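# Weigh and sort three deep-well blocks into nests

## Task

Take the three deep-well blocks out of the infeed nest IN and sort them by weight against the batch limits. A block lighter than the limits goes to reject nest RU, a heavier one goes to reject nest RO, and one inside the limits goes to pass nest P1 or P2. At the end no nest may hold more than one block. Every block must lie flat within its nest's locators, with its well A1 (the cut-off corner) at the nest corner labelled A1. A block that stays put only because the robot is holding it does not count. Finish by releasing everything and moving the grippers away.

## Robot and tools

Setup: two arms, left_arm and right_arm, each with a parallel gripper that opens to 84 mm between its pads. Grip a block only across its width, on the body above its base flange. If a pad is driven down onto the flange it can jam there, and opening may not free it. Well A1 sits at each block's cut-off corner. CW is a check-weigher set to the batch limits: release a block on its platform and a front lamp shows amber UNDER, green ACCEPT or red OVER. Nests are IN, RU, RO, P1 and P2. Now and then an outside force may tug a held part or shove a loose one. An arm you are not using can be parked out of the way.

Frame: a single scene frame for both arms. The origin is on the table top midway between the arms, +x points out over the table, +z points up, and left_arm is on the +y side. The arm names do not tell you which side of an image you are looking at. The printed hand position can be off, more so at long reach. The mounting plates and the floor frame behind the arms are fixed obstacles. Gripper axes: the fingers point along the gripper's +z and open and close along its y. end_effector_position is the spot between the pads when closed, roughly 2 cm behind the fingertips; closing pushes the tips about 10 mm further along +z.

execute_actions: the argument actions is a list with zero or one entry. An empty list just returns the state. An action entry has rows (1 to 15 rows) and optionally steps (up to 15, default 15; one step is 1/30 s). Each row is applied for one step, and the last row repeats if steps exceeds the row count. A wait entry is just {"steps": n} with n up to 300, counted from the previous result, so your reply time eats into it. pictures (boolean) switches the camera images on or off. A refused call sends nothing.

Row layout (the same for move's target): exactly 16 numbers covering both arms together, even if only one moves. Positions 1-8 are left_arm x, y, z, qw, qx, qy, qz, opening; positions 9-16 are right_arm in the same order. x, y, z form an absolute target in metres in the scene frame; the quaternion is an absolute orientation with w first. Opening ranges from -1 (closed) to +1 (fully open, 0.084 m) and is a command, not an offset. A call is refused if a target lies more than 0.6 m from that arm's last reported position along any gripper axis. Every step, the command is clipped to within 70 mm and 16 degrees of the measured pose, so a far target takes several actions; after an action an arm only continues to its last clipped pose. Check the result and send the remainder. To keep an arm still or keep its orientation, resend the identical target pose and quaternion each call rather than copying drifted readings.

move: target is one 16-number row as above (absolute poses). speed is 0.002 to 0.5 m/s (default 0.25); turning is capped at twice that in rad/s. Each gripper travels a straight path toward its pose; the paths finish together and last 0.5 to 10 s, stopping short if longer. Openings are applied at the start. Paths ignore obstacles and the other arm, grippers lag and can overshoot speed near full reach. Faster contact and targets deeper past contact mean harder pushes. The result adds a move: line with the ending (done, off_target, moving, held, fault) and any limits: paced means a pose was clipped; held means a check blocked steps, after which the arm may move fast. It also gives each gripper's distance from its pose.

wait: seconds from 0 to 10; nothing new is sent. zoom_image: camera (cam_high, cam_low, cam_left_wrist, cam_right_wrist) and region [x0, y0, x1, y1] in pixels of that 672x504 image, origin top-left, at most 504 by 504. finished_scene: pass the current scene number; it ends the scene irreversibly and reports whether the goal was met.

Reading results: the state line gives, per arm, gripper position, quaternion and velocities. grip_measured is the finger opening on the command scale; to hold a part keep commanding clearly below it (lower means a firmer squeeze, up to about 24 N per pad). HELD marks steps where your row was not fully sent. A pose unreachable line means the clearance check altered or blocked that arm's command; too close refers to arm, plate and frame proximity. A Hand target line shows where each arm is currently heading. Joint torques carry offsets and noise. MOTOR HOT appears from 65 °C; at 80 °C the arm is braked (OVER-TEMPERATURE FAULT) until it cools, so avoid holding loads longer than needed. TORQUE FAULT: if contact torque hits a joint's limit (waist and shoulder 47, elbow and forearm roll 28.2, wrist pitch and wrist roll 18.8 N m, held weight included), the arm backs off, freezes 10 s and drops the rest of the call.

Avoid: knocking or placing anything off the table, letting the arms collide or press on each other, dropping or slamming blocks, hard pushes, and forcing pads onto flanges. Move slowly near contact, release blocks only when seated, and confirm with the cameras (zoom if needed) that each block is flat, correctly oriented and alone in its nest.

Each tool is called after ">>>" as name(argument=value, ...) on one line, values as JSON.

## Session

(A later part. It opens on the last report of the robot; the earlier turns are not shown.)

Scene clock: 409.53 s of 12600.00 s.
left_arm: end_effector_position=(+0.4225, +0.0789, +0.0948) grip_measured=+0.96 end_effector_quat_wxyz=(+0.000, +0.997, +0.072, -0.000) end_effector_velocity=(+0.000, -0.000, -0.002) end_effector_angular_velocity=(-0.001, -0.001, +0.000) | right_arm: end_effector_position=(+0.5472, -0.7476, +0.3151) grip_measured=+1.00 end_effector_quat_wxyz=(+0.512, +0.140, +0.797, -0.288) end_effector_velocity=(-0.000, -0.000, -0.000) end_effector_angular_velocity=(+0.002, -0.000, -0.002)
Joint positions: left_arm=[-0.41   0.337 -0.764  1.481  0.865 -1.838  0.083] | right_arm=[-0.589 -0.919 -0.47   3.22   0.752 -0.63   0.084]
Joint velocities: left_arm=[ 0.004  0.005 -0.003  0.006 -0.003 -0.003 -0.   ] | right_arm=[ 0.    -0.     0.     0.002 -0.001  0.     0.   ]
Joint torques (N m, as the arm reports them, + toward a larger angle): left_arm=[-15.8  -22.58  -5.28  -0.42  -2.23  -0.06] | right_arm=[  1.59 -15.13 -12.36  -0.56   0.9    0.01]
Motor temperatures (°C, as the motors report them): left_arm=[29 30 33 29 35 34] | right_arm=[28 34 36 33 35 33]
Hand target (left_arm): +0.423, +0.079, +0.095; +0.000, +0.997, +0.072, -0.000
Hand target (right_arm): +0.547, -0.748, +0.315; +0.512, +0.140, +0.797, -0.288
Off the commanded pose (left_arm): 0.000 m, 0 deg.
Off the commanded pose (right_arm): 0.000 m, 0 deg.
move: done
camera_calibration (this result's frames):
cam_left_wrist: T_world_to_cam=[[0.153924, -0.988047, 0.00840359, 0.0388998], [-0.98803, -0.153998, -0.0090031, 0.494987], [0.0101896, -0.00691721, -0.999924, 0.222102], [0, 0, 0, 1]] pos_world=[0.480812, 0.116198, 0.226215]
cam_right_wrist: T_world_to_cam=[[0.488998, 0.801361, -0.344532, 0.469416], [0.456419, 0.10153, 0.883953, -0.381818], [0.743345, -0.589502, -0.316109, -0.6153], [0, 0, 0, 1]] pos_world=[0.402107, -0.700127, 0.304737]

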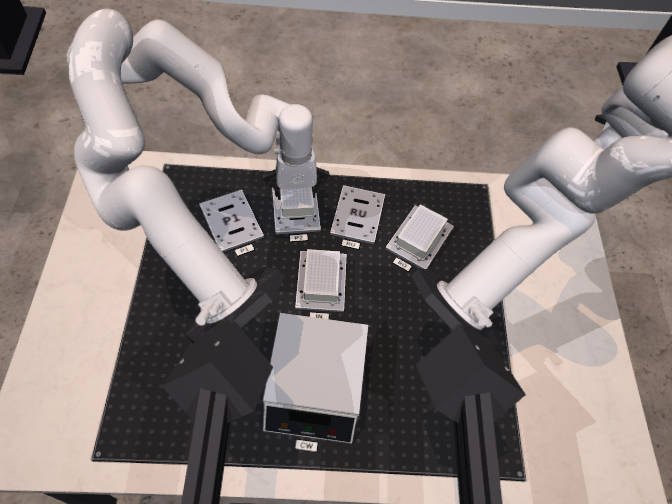

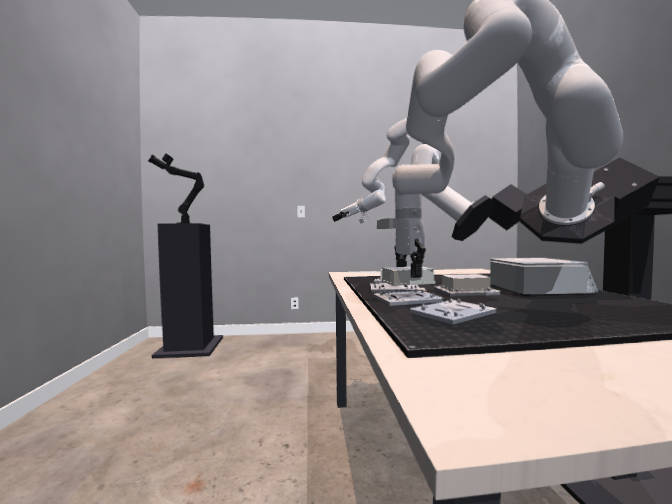

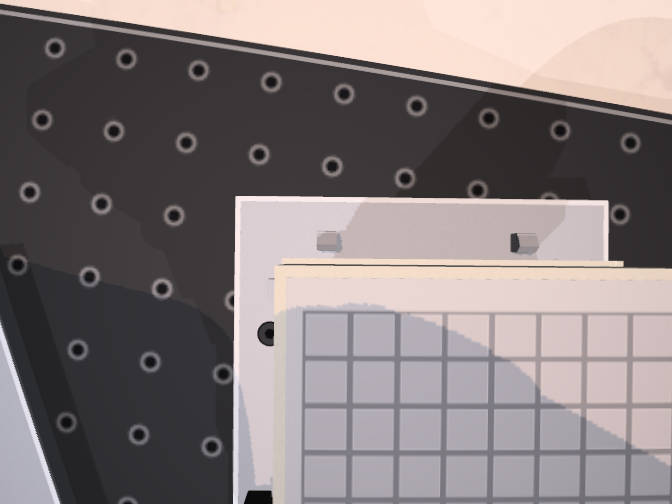

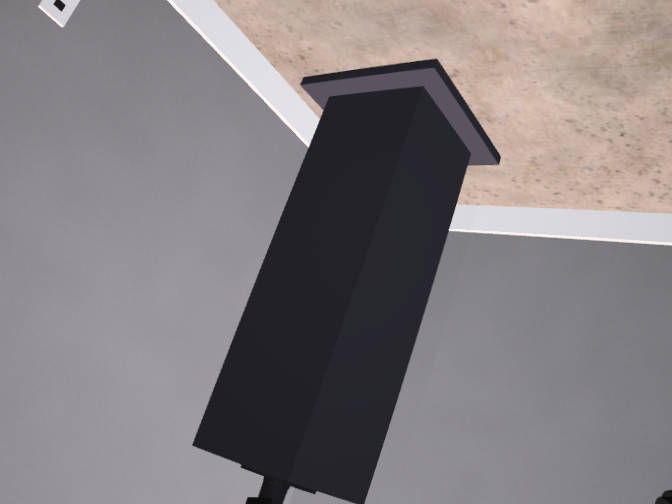

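>>> move(target=[0.4243,0.0807,0.07,0,0.9974,0.0724,0,0.3,0.5472,-0.7476,0.3151,0.512,0.140,0.797,-0.288,1], speed=0.03)

>>> move(target=[0.4243,0.0807,0.056,0,0.9974,0.0724,0,0.3,0.5472,-0.7476,0.3151,0.512,0.140,0.797,-0.288,1], speed=0.008)

Scene clock: 420.73 s of 12600.00 s.
left_arm: end_effector_position=(+0.4243, +0.0806, +0.0703) grip_measured=+0.96 end_effector_quat_wxyz=(+0.000, +0.997, +0.072, -0.000) end_effector_velocity=(+0.000, -0.000, -0.002) end_effector_angular_velocity=(-0.002, -0.001, +0.000) | right_arm: end_effector_position=(+0.5472, -0.7476, +0.3151) grip_measured=+1.00 end_effector_quat_wxyz=(+0.512, +0.140, +0.797, -0.288) end_effector_velocity=(+0.000, +0.000, +0.000) end_effector_angular_velocity=(-0.000, -0.001, +0.001)
Joint positions: left_arm=[-0.355  0.392 -0.799  1.548  0.841 -1.863  0.083] | right_arm=[-0.589 -0.919 -0.47   3.22   0.752 -0.63   0.084]
Joint velocities: left_arm=[ 0.005  0.005 -0.004  0.007 -0.004 -0.002  0.   ] | right_arm=[ 0.001 -0.    -0.    -0.     0.    -0.001  0.   ]
Joint torques (N m, as the arm reports them, + toward a larger angle): left_arm=[-15.79 -23.08  -4.34  -0.33  -2.27   0.03] | right_arm=[  1.4  -15.85 -12.07  -0.38   1.07  -0.11]
Motor temperatures (°C, as the motors report them): left_arm=[29 30 33 29 35 34] | right_arm=[28 34 36 33 35 33]
Hand target (left_arm): +0.424, +0.081, +0.070; +0.000, +0.997, +0.072, -0.000
Hand target (right_arm): +0.547, -0.748, +0.315; +0.512, +0.140, +0.797, -0.288
Off the commanded pose (left_arm): 0.000 m, 0 deg.
Off the commanded pose (right_arm): 0.000 m, 0 deg.
After step 90, 7.00 s passed at rest.
move: done
camera_calibration (this result's frames):
cam_left_wrist: T_world_to_cam=[[0.153922, -0.988048, 0.0083254, 0.0405172], [-0.988031, -0.153995, -0.00897747, 0.496774], [0.0101522, -0.00684392, -0.999925, 0.197608], [0, 0, 0, 1]] pos_world=[0.482585, 0.117886, 0.201715]
cam_right_wrist: T_world_to_cam=[[0.488998, 0.801361, -0.344532, 0.469416], [0.456419, 0.10153, 0.883953, -0.381818], [0.743346, -0.589502, -0.316109, -0.6153], [0, 0, 0, 1]] pos_world=[0.402107, -0.700127, 0.304737]

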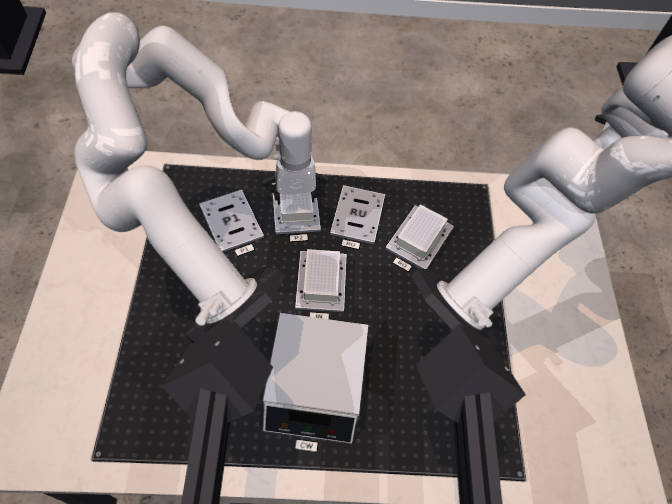

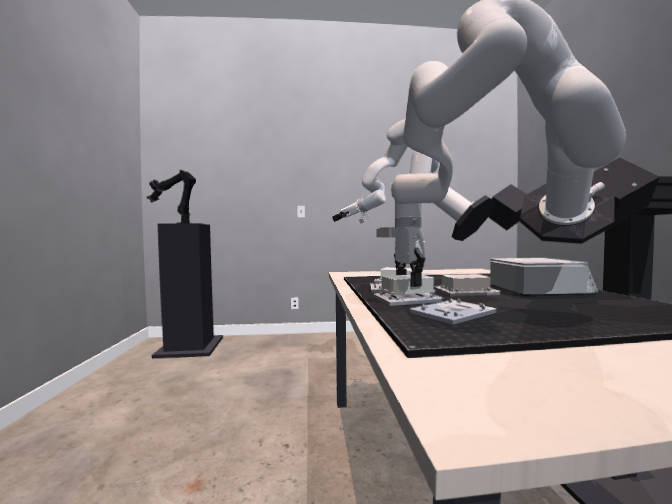

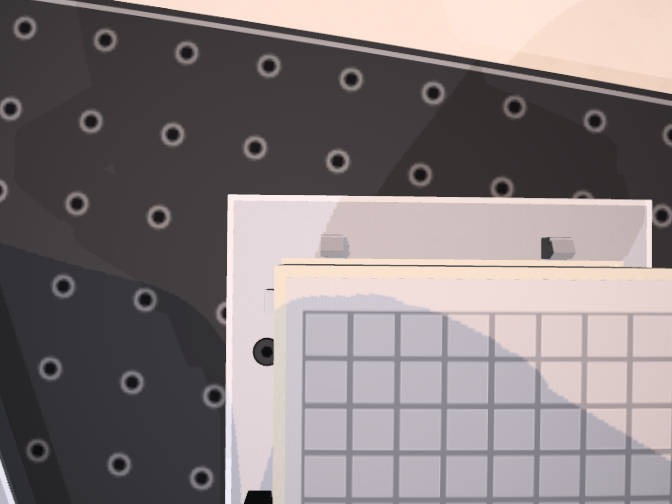

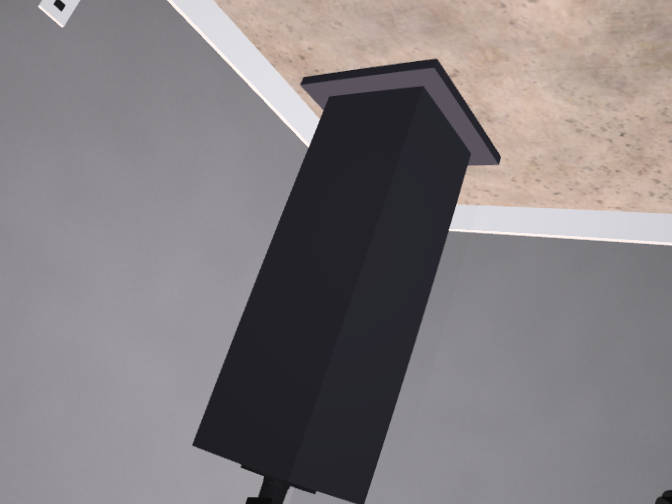

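Scene clock: 422.73 s of 12600.00 s.
left_arm: end_effector_position=(+0.4243, +0.0805, +0.0563) grip_measured=+0.96 end_effector_quat_wxyz=(+0.000, +0.997, +0.072, +0.000) end_effector_velocity=(+0.000, -0.000, -0.002) end_effector_angular_velocity=(+0.001, -0.001, -0.002) | right_arm: end_effector_position=(+0.5472, -0.7476, +0.3151) grip_measured=+1.00 end_effector_quat_wxyz=(+0.512, +0.140, +0.797, -0.288) end_effector_velocity=(-0.000, -0.000, +0.000) end_effector_angular_velocity=(+0.000, -0.001, -0.001)
Joint positions: left_arm=[-0.327  0.427 -0.821  1.585  0.83  -1.88   0.083] | right_arm=[-0.589 -0.919 -0.47   3.22   0.752 -0.63   0.084]
Joint velocities: left_arm=[ 0.003  0.006 -0.004  0.006 -0.    -0.002  0.   ] | right_arm=[-0.     0.     0.     0.     0.001  0.001  0.   ]
Joint torques (N m, as the arm reports them, + toward a larger angle): left_arm=[-13.89 -23.81  -3.2   -0.73  -0.88  -0.02] | right_arm=[  2.11 -15.53 -12.45  -0.79   0.84  -0.15]
Motor temperatures (°C, as the motors report them): left_arm=[29 30 33 29 35 34] | right_arm=[28 34 36 33 35 33]
Hand target (left_arm): +0.424, +0.081, +0.056; +0.000, +0.997, +0.072, -0.000
Hand target (right_arm): +0.547, -0.748, +0.315; +0.512, +0.140, +0.797, -0.288
Off the commanded pose (left_arm): 0.000 m, 0 deg.
Off the commanded pose (right_arm): 0.000 m, 0 deg.
move: done
camera_calibration (this result's frames):
cam_left_wrist: T_world_to_cam=[[0.153752, -0.988071, 0.00871522, 0.0405512], [-0.988056, -0.153829, -0.00907275, 0.496666], [0.0103052, -0.00721617, -0.999921, 0.18363], [0, 0, 0, 1]] pos_world=[0.482606, 0.117794, 0.187768]
cam_right_wrist: T_world_to_cam=[[0.488998, 0.801361, -0.344532, 0.469416], [0.45642, 0.101529, 0.883953, -0.381819], [0.743345, -0.589502, -0.316109, -0.6153], [0, 0, 0, 1]] pos_world=[0.402107, -0.700127, 0.304737]

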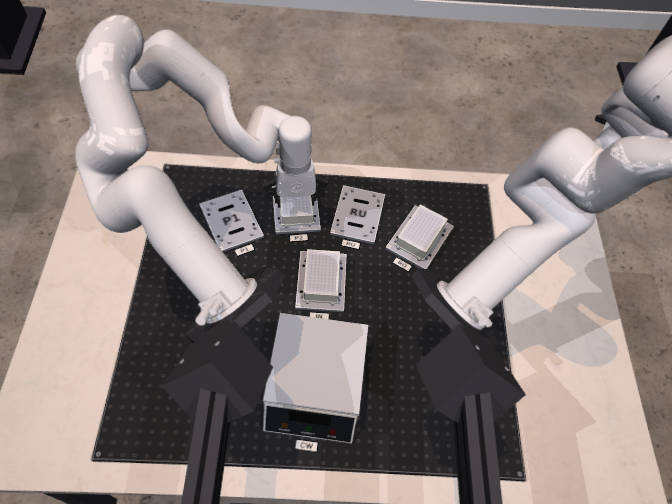

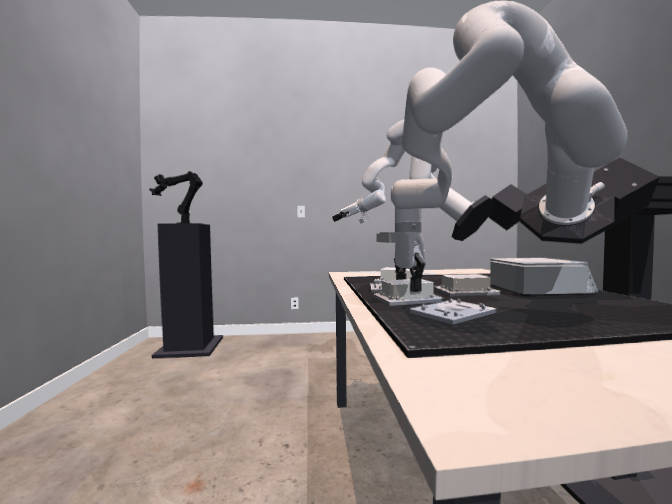

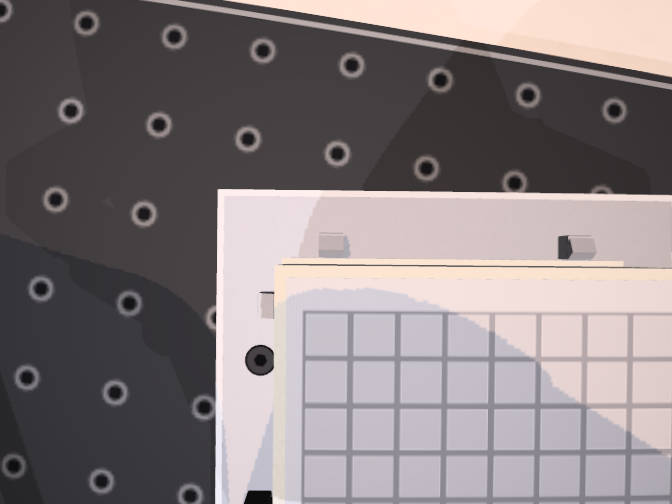

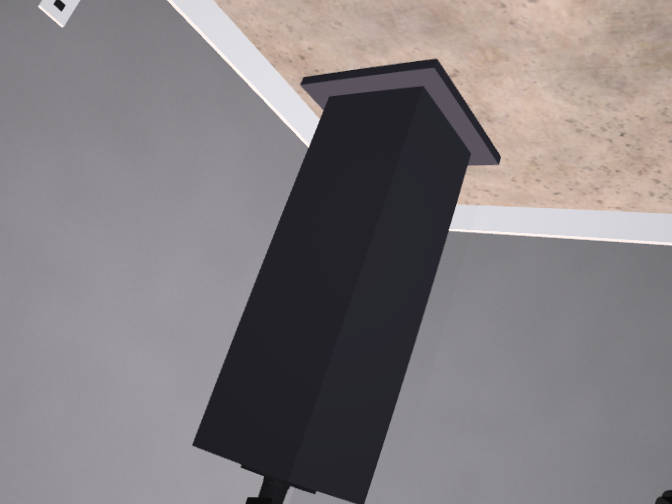

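>>> move(target=[0.4244,0.0802,0.055,0,0.9974,0.0724,0,0.3,0.5472,-0.7476,0.3151,0.512,0.140,0.797,-0.288,1], speed=0.005)

>>> move(target=[0.4244,0.0802,0.055,0,0.9974,0.0724,0,1,0.5472,-0.7476,0.3151,0.512,0.140,0.797,-0.288,1], speed=0.005)

>>> move(target=[0.4244,0.0802,0.12,0,0.9974,0.0724,0,1,0.5472,-0.7476,0.3151,0.512,0.140,0.797,-0.288,1], speed=0.02)

Scene clock: 468.83 s of 12600.00 s.
left_arm: end_effector_position=(+0.4246, +0.0802, +0.0556) grip_measured=+0.96 end_effector_quat_wxyz=(+0.000, +0.997, +0.073, +0.000) end_effector_velocity=(+0.001, -0.000, -0.001) end_effector_angular_velocity=(+0.000, -0.001, +0.002) | right_arm: end_effector_position=(+0.5472, -0.7476, +0.3151) grip_measured=+1.00 end_effector_quat_wxyz=(+0.512, +0.140, +0.797, -0.288) end_effector_velocity=(+0.000, +0.000, +0.000) end_effector_angular_velocity=(-0.000, -0.002, +0.000)
Joint positions: left_arm=[-0.326  0.43  -0.824  1.587  0.83  -1.881  0.083] | right_arm=[-0.589 -0.919 -0.47   3.22   0.752 -0.63   0.084]
Joint velocities: left_arm=[ 0.002  0.004 -0.005  0.003 -0.001 -0.001  0.   ] | right_arm=[ 0.001 -0.     0.     0.     0.001 -0.    -0.   ]
Joint torques (N m, as the arm reports them, + toward a larger angle): left_arm=[ -8.97 -15.38  -5.5    0.12  -1.08   0.02] | right_arm=[  1.42 -15.69 -12.23  -0.56   0.7   -0.08]
Motor temperatures (°C, as the motors report them): left_arm=[29 30 33 29 35 34] | right_arm=[28 34 37 33 35 33]
Hand target (left_arm): +0.424, +0.080, +0.055; +0.000, +0.997, +0.072, -0.000
Hand target (right_arm): +0.547, -0.748, +0.315; +0.512, +0.140, +0.797, -0.288
Off the commanded pose (left_arm): 0.001 m, 0 deg.
Off the commanded pose (right_arm): 0.000 m, 0 deg.
After step 90, 42.40 s passed at rest.
move: done
camera_calibration (this result's frames):
cam_left_wrist: T_world_to_cam=[[0.15427, -0.987993, 0.00837169, 0.0400623], [-0.987967, -0.154349, -0.00983858, 0.496965], [0.0110126, -0.00675316, -0.999917, 0.182575], [0, 0, 0, 1]] pos_world=[0.482794, 0.11752, 0.187113]
cam_right_wrist: T_world_to_cam=[[0.488998, 0.801361, -0.344532, 0.469416], [0.456419, 0.101529, 0.883953, -0.381819], [0.743345, -0.589502, -0.316109, -0.6153], [0, 0, 0, 1]] pos_world=[0.402107, -0.700127, 0.304737]

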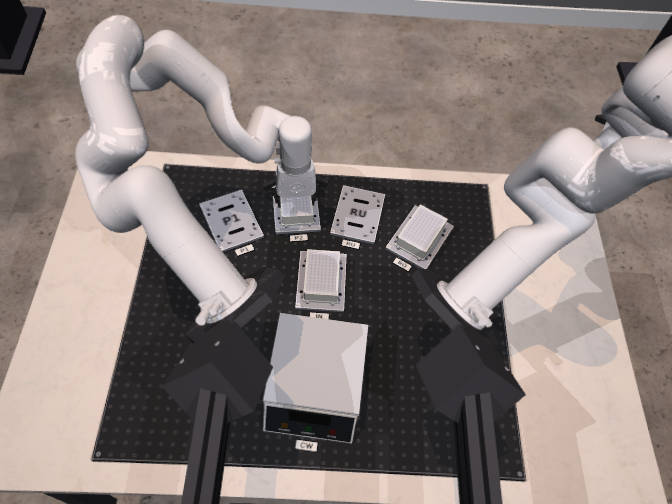

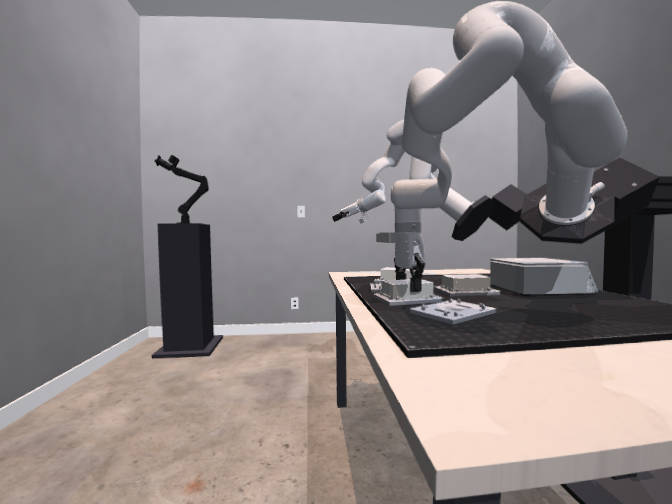

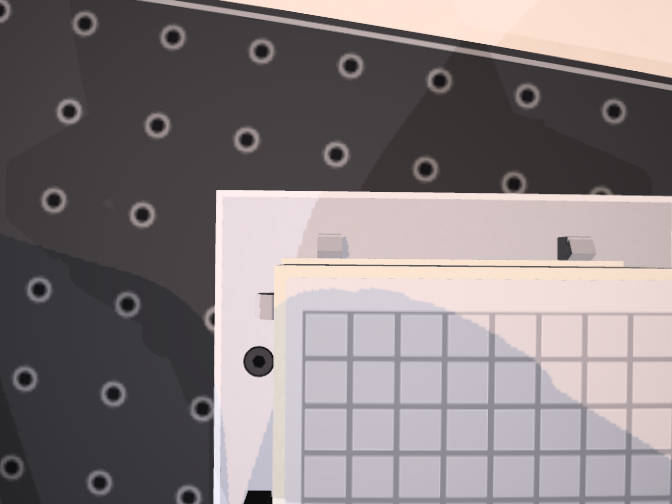

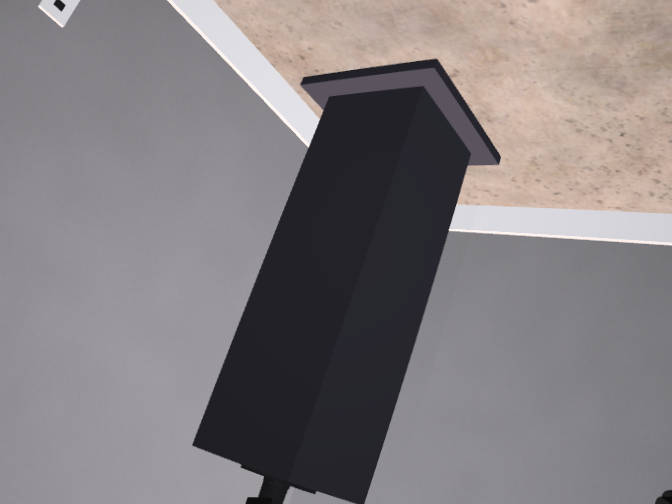

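Scene clock: 469.53 s of 12600.00 s.
left_arm: end_effector_position=(+0.4240, +0.0807, +0.0545) grip_measured=+1.00 end_effector_quat_wxyz=(-0.001, +0.997, +0.072, -0.000) end_effector_velocity=(-0.000, -0.001, +0.002) end_effector_angular_velocity=(-0.002, -0.002, -0.003) | right_arm: end_effector_position=(+0.5472, -0.7476, +0.3151) grip_measured=+1.00 end_effector_quat_wxyz=(+0.512, +0.140, +0.797, -0.288) end_effector_velocity=(+0.001, +0.000, +0.000) end_effector_angular_velocity=(+0.000, -0.002, +0.001)
Joint positions: left_arm=[-0.324  0.432 -0.824  1.588  0.831 -1.881  0.084] | right_arm=[-0.589 -0.919 -0.47   3.22   0.752 -0.63   0.084]
Joint velocities: left_arm=[-0.004 -0.003  0.003 -0.001 -0.     0.001  0.   ] | right_arm=[ 0.002  0.     0.    -0.001  0.001  0.    -0.   ]
Joint torques (N m, as the arm reports them, + toward a larger angle): left_arm=[-15.73 -23.    -3.51  -0.28  -2.12   0.14] | right_arm=[  1.74 -15.5  -11.86  -0.7    1.08  -0.16]
Motor temperatures (°C, as the motors report them): left_arm=[29 30 33 29 35 34] | right_arm=[28 34 37 33 35 33]
Hand target (left_arm): +0.424, +0.080, +0.055; +0.000, +0.997, +0.072, -0.000
Hand target (right_arm): +0.547, -0.748, +0.315; +0.512, +0.140, +0.797, -0.288
Off the commanded pose (left_arm): 0.001 m, 0 deg.
Off the commanded pose (right_arm): 0.000 m, 0 deg.
move: done
camera_calibration (this result's frames):
cam_left_wrist: T_world_to_cam=[[0.154082, -0.988036, 0.0066676, 0.0408018], [-0.988015, -0.154134, -0.00831086, 0.496329], [0.00923913, -0.00530714, -0.999943, 0.182122], [0, 0, 0, 1]] pos_world=[0.482411, 0.117782, 0.185964]
cam_right_wrist: T_world_to_cam=[[0.488998, 0.801361, -0.344532, 0.469416], [0.456419, 0.101529, 0.883953, -0.381819], [0.743345, -0.589502, -0.316109, -0.6153], [0, 0, 0, 1]] pos_world=[0.402107, -0.700127, 0.304737]

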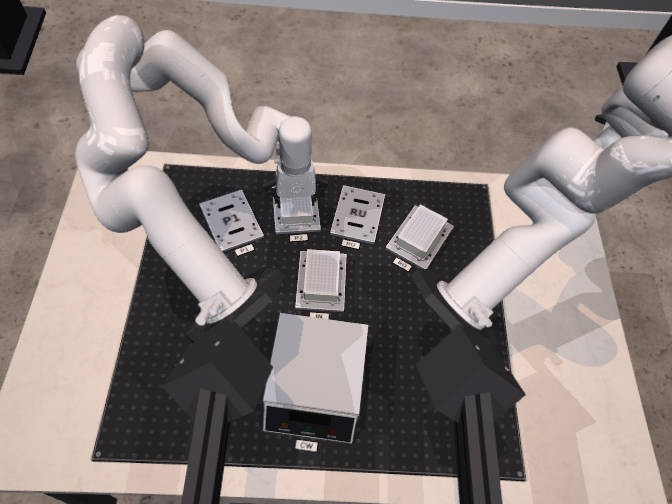

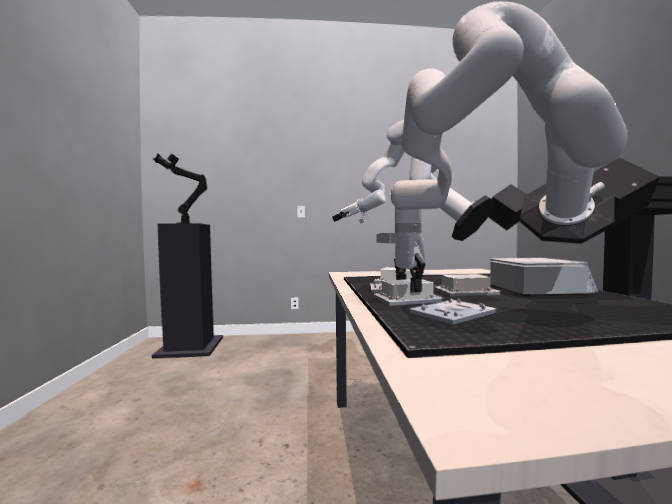

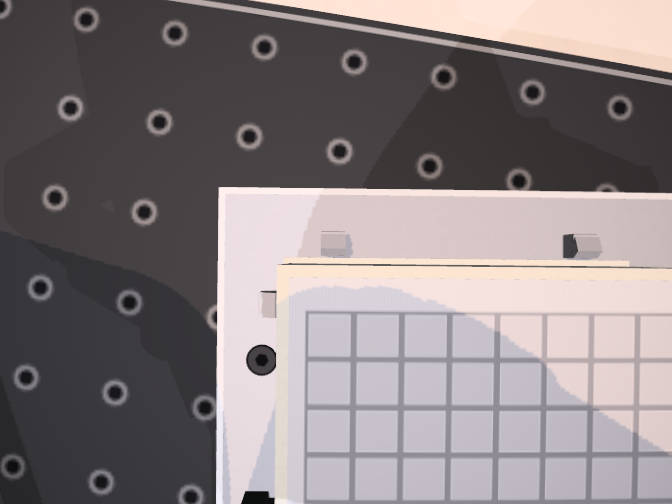

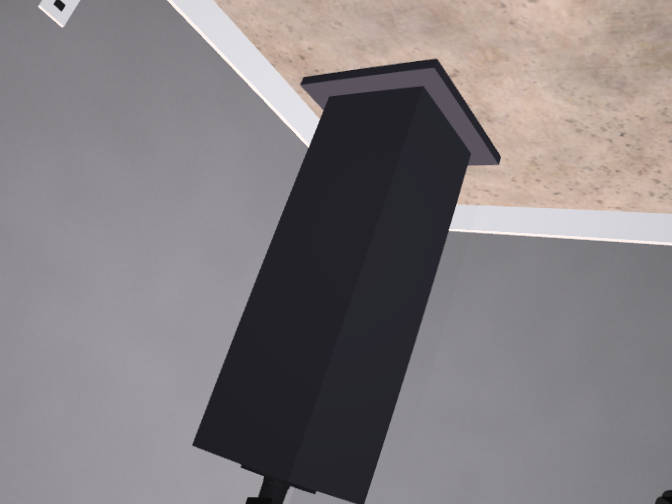

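Scene clock: 473.13 s of 12600.00 s.
left_arm: end_effector_position=(+0.4244, +0.0804, +0.1197) grip_measured=+1.00 end_effector_quat_wxyz=(-0.000, +0.997, +0.072, +0.000) end_effector_velocity=(-0.000, -0.001, +0.003) end_effector_angular_velocity=(-0.002, -0.001, -0.003) | right_arm: end_effector_position=(+0.5472, -0.7476, +0.3151) grip_measured=+1.00 end_effector_quat_wxyz=(+0.512, +0.140, +0.797, -0.288) end_effector_velocity=(+0.000, +0.000, +0.000) end_effector_angular_velocity=(+0.001, -0.001, -0.000)
Joint positions: left_arm=[-0.462  0.275 -0.735  1.409  0.892 -1.799  0.084] | right_arm=[-0.589 -0.919 -0.47   3.22   0.752 -0.63   0.084]
Joint velocities: left_arm=[-0.008 -0.005  0.002 -0.007  0.002  0.004  0.   ] | right_arm=[ 0.001  0.    -0.     0.001  0.     0.001 -0.   ]
Joint torques (N m, as the arm reports them, + toward a larger angle): left_arm=[-15.12 -21.41  -6.25  -0.36  -2.09   0.11] | right_arm=[  1.8  -15.38 -12.2   -0.42   0.97  -0.3 ]
Motor temperatures (°C, as the motors report them): left_arm=[29 30 33 29 35 34] | right_arm=[28 34 37 33 35 33]
Hand target (left_arm): +0.424, +0.080, +0.120; -0.000, +0.997, +0.072, +0.000
Hand target (right_arm): +0.547, -0.748, +0.315; +0.512, +0.140, +0.797, -0.288
Off the commanded pose (left_arm): 0.000 m, 0 deg.
Off the commanded pose (right_arm): 0.000 m, 0 deg.
move: done
camera_calibration (this result's frames):
cam_left_wrist: T_world_to_cam=[[0.153979, -0.988043, 0.00781909, 0.0398876], [-0.988019, -0.154049, -0.00933181, 0.497304], [0.0104248, -0.00628851, -0.999926, 0.246863], [0, 0, 0, 1]] pos_world=[0.482631, 0.117572, 0.251173]
cam_right_wrist: T_world_to_cam=[[0.488998, 0.801361, -0.344532, 0.469416], [0.456419, 0.10153, 0.883953, -0.381818], [0.743346, -0.589502, -0.316109, -0.6153], [0, 0, 0, 1]] pos_world=[0.402107, -0.700127, 0.304737]

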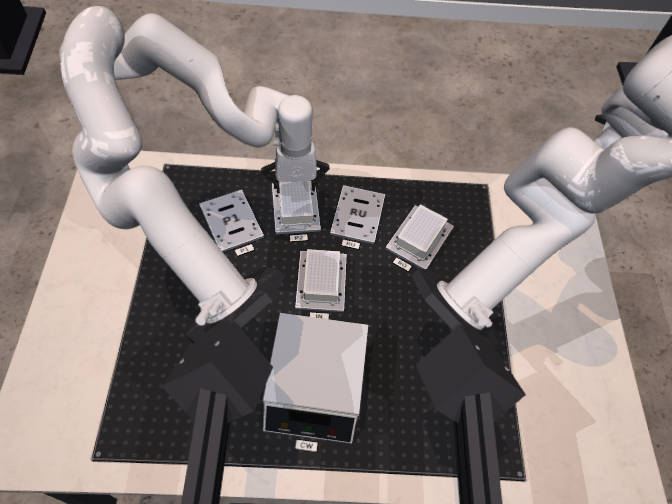

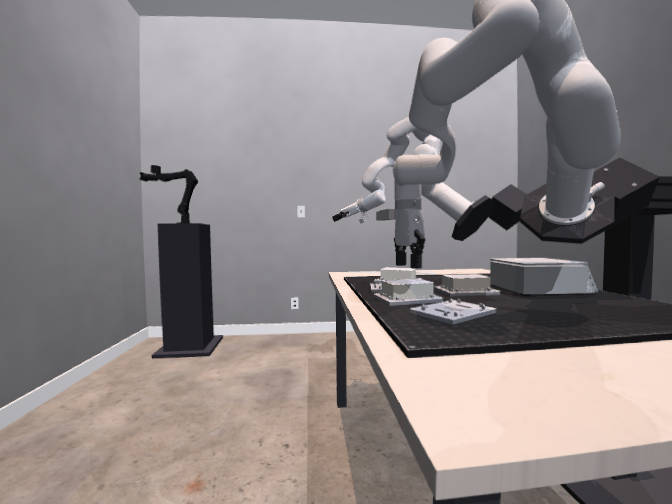

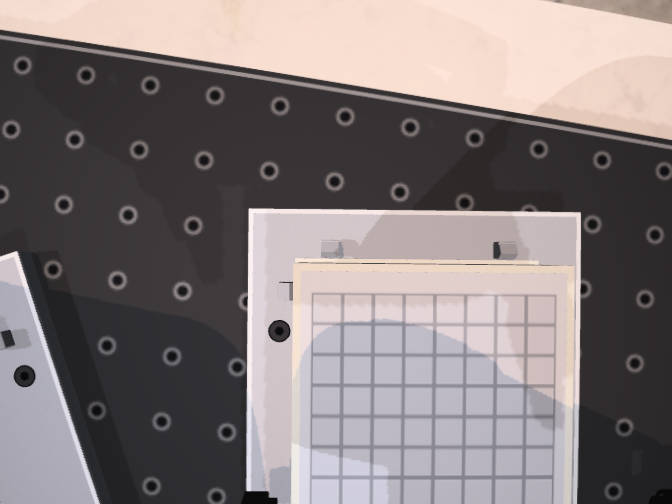

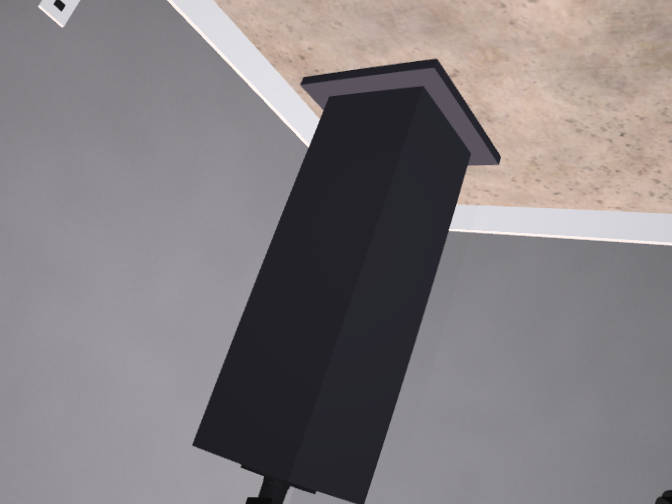

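Looks seated. Next block.

>>> move(target=[0.2,0.0004,0.12,0,1,-0.009,0,1,0.5472,-0.7476,0.3151,0.512,0.140,0.797,-0.288,1], speed=0.15)

>>> move(target=[0.2,0.0004,0.079,0,1,-0.009,0,1,0.5472,-0.7476,0.3151,0.512,0.140,0.797,-0.288,1], speed=0.03)

>>> zoom_image(camera="cam_high", region=[250,160,470,330])

Scene clock: 484.27 s of 12600.00 s.
left_arm: end_effector_position=(+0.2004, +0.0012, +0.1198) grip_measured=+1.00 end_effector_quat_wxyz=(+0.000, +1.000, -0.009, +0.000) end_effector_velocity=(-0.003, -0.001, -0.000) end_effector_angular_velocity=(+0.000, +0.001, -0.002) | right_arm: end_effector_position=(+0.5472, -0.7476, +0.3151) grip_measured=+1.00 end_effector_quat_wxyz=(+0.512, +0.140, +0.797, -0.288) end_effector_velocity=(+0.000, -0.000, -0.000) end_effector_angular_velocity=(-0.000, +0.000, +0.000)
Joint positions: left_arm=[-0.834  0.686 -0.603  1.48   0.893 -2.334  0.084] | right_arm=[-0.589 -0.919 -0.47   3.22   0.752 -0.63   0.084]
Joint velocities: left_arm=[-0.006  0.009 -0.003 -0.002 -0.002 -0.005  0.   ] | right_arm=[-0.     0.    -0.    -0.001  0.     0.     0.   ]
Joint torques (N m, as the arm reports them, + toward a larger angle): left_arm=[-14.3  -19.37  -5.37  -0.54  -2.03   0.06] | right_arm=[  1.74 -15.46 -11.36  -0.86   0.77  -0.4 ]
Motor temperatures (°C, as the motors report them): left_arm=[29 30 33 29 35 34] | right_arm=[28 34 37 33 35 33]
Hand target (left_arm): +0.200, +0.001, +0.120; +0.000, +1.000, -0.009, +0.000
Hand target (right_arm): +0.547, -0.748, +0.315; +0.512, +0.140, +0.797, -0.288
Off the commanded pose (left_arm): 0.001 m, 0 deg.
Off the commanded pose (right_arm): 0.000 m, 0 deg.
After step 90, 5.97 s passed at rest.
move: done
camera_calibration (this result's frames):
cam_left_wrist: T_world_to_cam=[[-0.00784264, -0.999928, 0.00904905, 0.0284928], [-0.999925, 0.00775682, -0.00948033, 0.265998], [0.00940946, -0.00912272, -0.999914, 0.249], [0, 0, 0, 1]] pos_world=[0.263858, 0.0286991, 0.251243]
cam_right_wrist: T_world_to_cam=[[0.488998, 0.801361, -0.344532, 0.469416], [0.456419, 0.10153, 0.883953, -0.381818], [0.743345, -0.589502, -0.316109, -0.6153], [0, 0, 0, 1]] pos_world=[0.402107, -0.700127, 0.304737]

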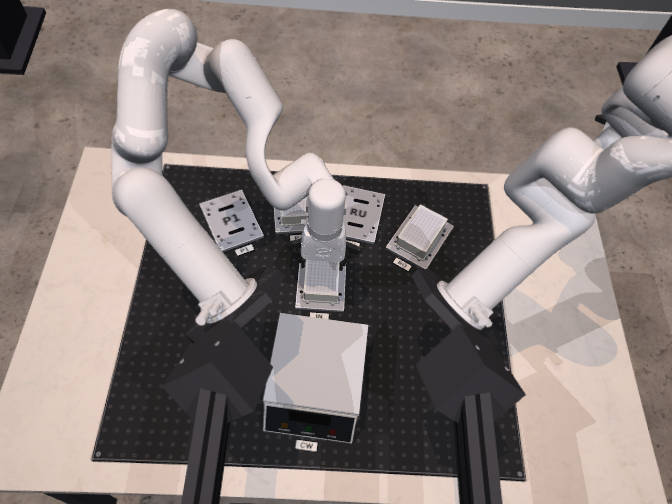

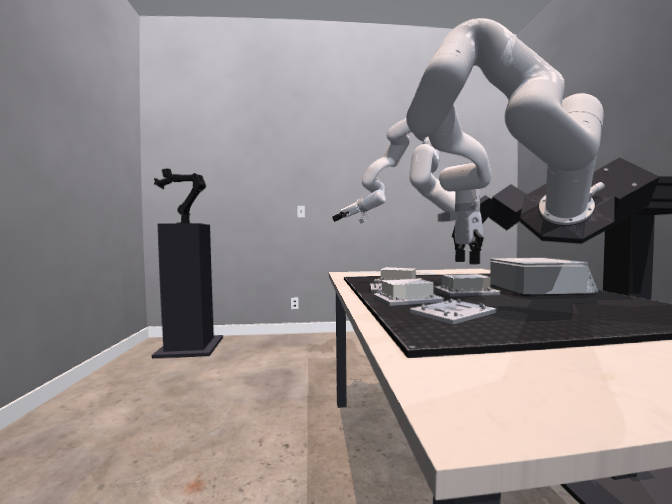

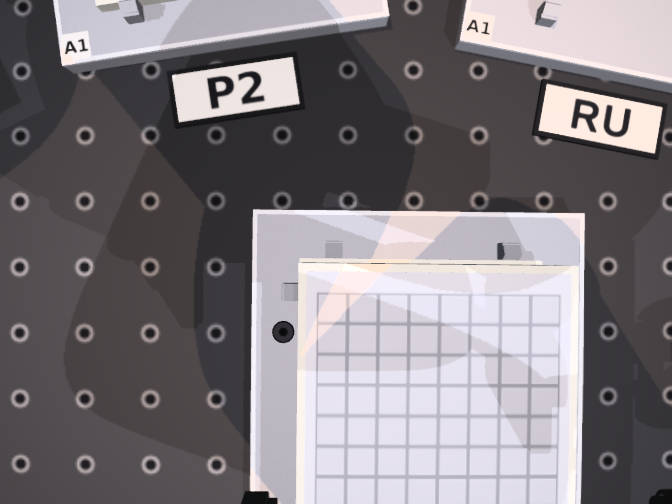

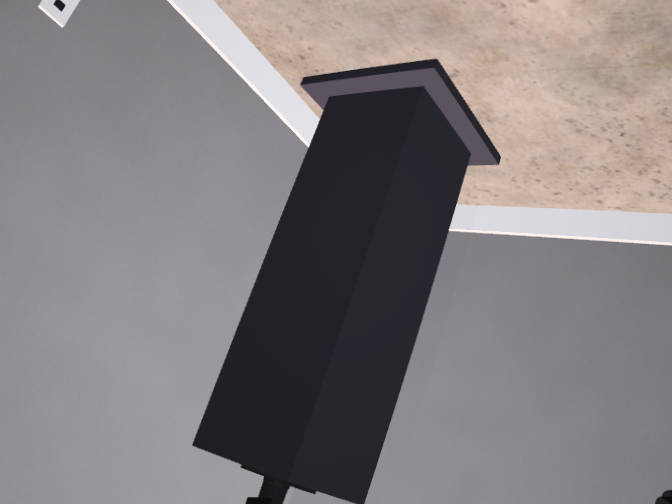

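Scene clock: 486.00 s of 12600.00 s.
left_arm: end_effector_position=(+0.2000, +0.0003, +0.0793) grip_measured=+1.00 end_effector_quat_wxyz=(+0.000, +1.000, -0.009, -0.000) end_effector_velocity=(+0.000, -0.000, -0.002) end_effector_angular_velocity=(-0.001, -0.001, +0.001) | right_arm: end_effector_position=(+0.5472, -0.7476, +0.3151) grip_measured=+1.00 end_effector_quat_wxyz=(+0.512, +0.140, +0.797, -0.288) end_effector_velocity=(+0.000, +0.000, +0.000) end_effector_angular_velocity=(-0.002, -0.000, +0.002)
Joint positions: left_arm=[-0.719  0.792 -0.661  1.63   0.904 -2.394  0.084] | right_arm=[-0.589 -0.919 -0.47   3.22   0.752 -0.63   0.084]
Joint velocities: left_arm=[ 0.006  0.006 -0.004  0.009  0.001 -0.004 -0.   ] | right_arm=[ 0.    -0.    -0.    -0.002  0.001 -0.001  0.   ]
Joint torques (N m, as the arm reports them, + toward a larger angle): left_arm=[-14.99 -19.53  -2.6   -0.43  -2.06   0.12] | right_arm=[  1.66 -15.38 -12.05  -0.62   0.75  -0.05]
Motor temperatures (°C, as the motors report them): left_arm=[29 30 33 29 35 34] | right_arm=[28 34 37 33 35 33]
Hand target (left_arm): +0.200, +0.000, +0.079; +0.000, +1.000, -0.009, -0.000
Hand target (right_arm): +0.547, -0.748, +0.315; +0.512, +0.140, +0.797, -0.288
Off the commanded pose (left_arm): 0.000 m, 0 deg.
Off the commanded pose (right_arm): 0.000 m, 0 deg.
move: done
camera_calibration (this result's frames):
cam_left_wrist: T_world_to_cam=[[-0.00835831, -0.999929, 0.00846791, 0.0280507], [-0.999926, 0.00828319, -0.00886758, 0.265187], [0.00879681, -0.00854141, -0.999925, 0.20867], [0, 0, 0, 1]] pos_world=[0.263566, 0.0276344, 0.210768]
cam_right_wrist: T_world_to_cam=[[0.488998, 0.801361, -0.344532, 0.469416], [0.45642, 0.10153, 0.883953, -0.381819], [0.743345, -0.589502, -0.316109, -0.6153], [0, 0, 0, 1]] pos_world=[0.402107, -0.700127, 0.304737]

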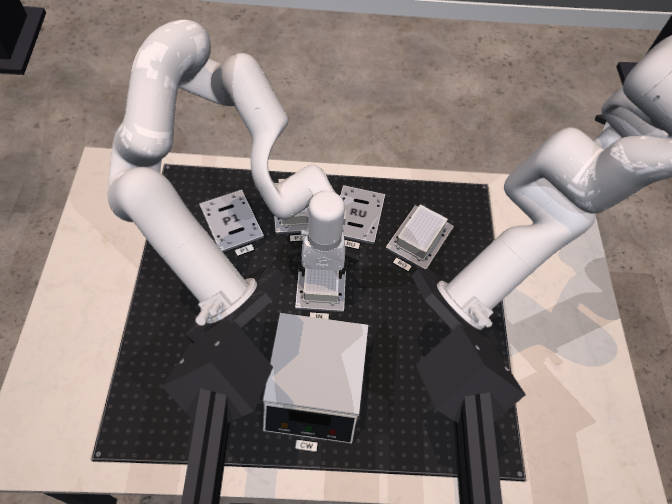

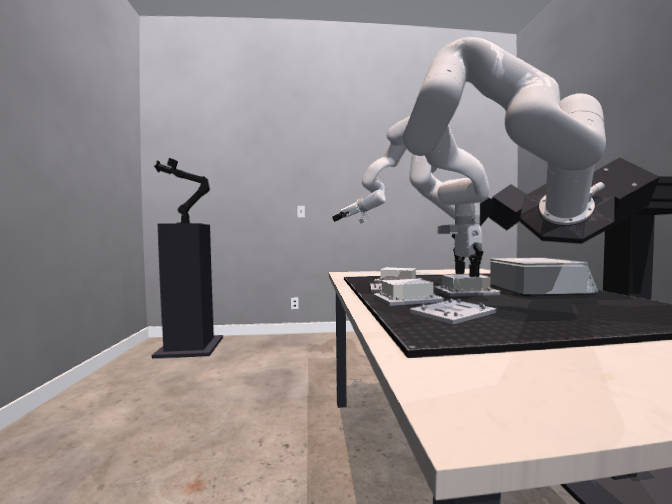

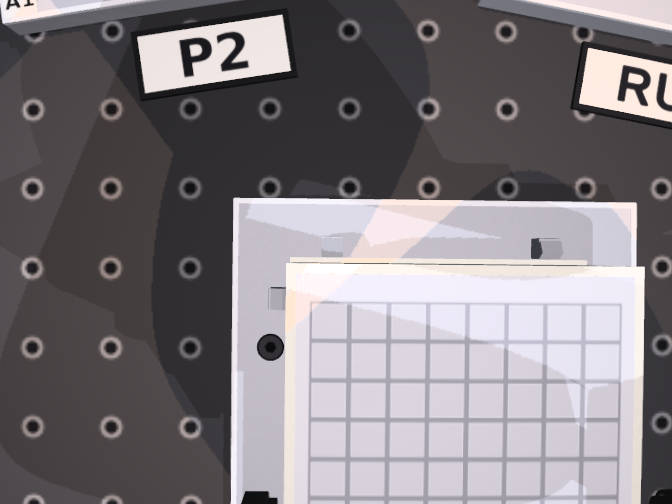

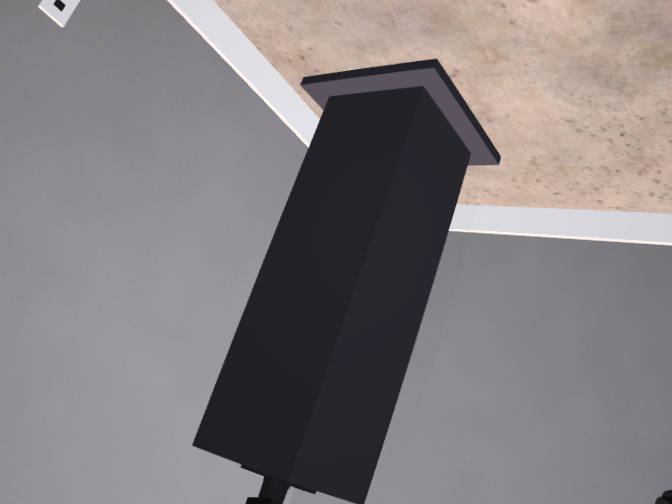

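Region (250, 160, 470, 330) of cam_high's 672x504 image, scaled by 2.291, with more detail than that image has; it fills the top 389 rows of this view, and the rest is white.

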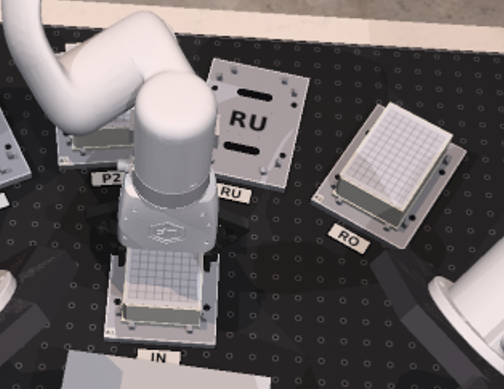

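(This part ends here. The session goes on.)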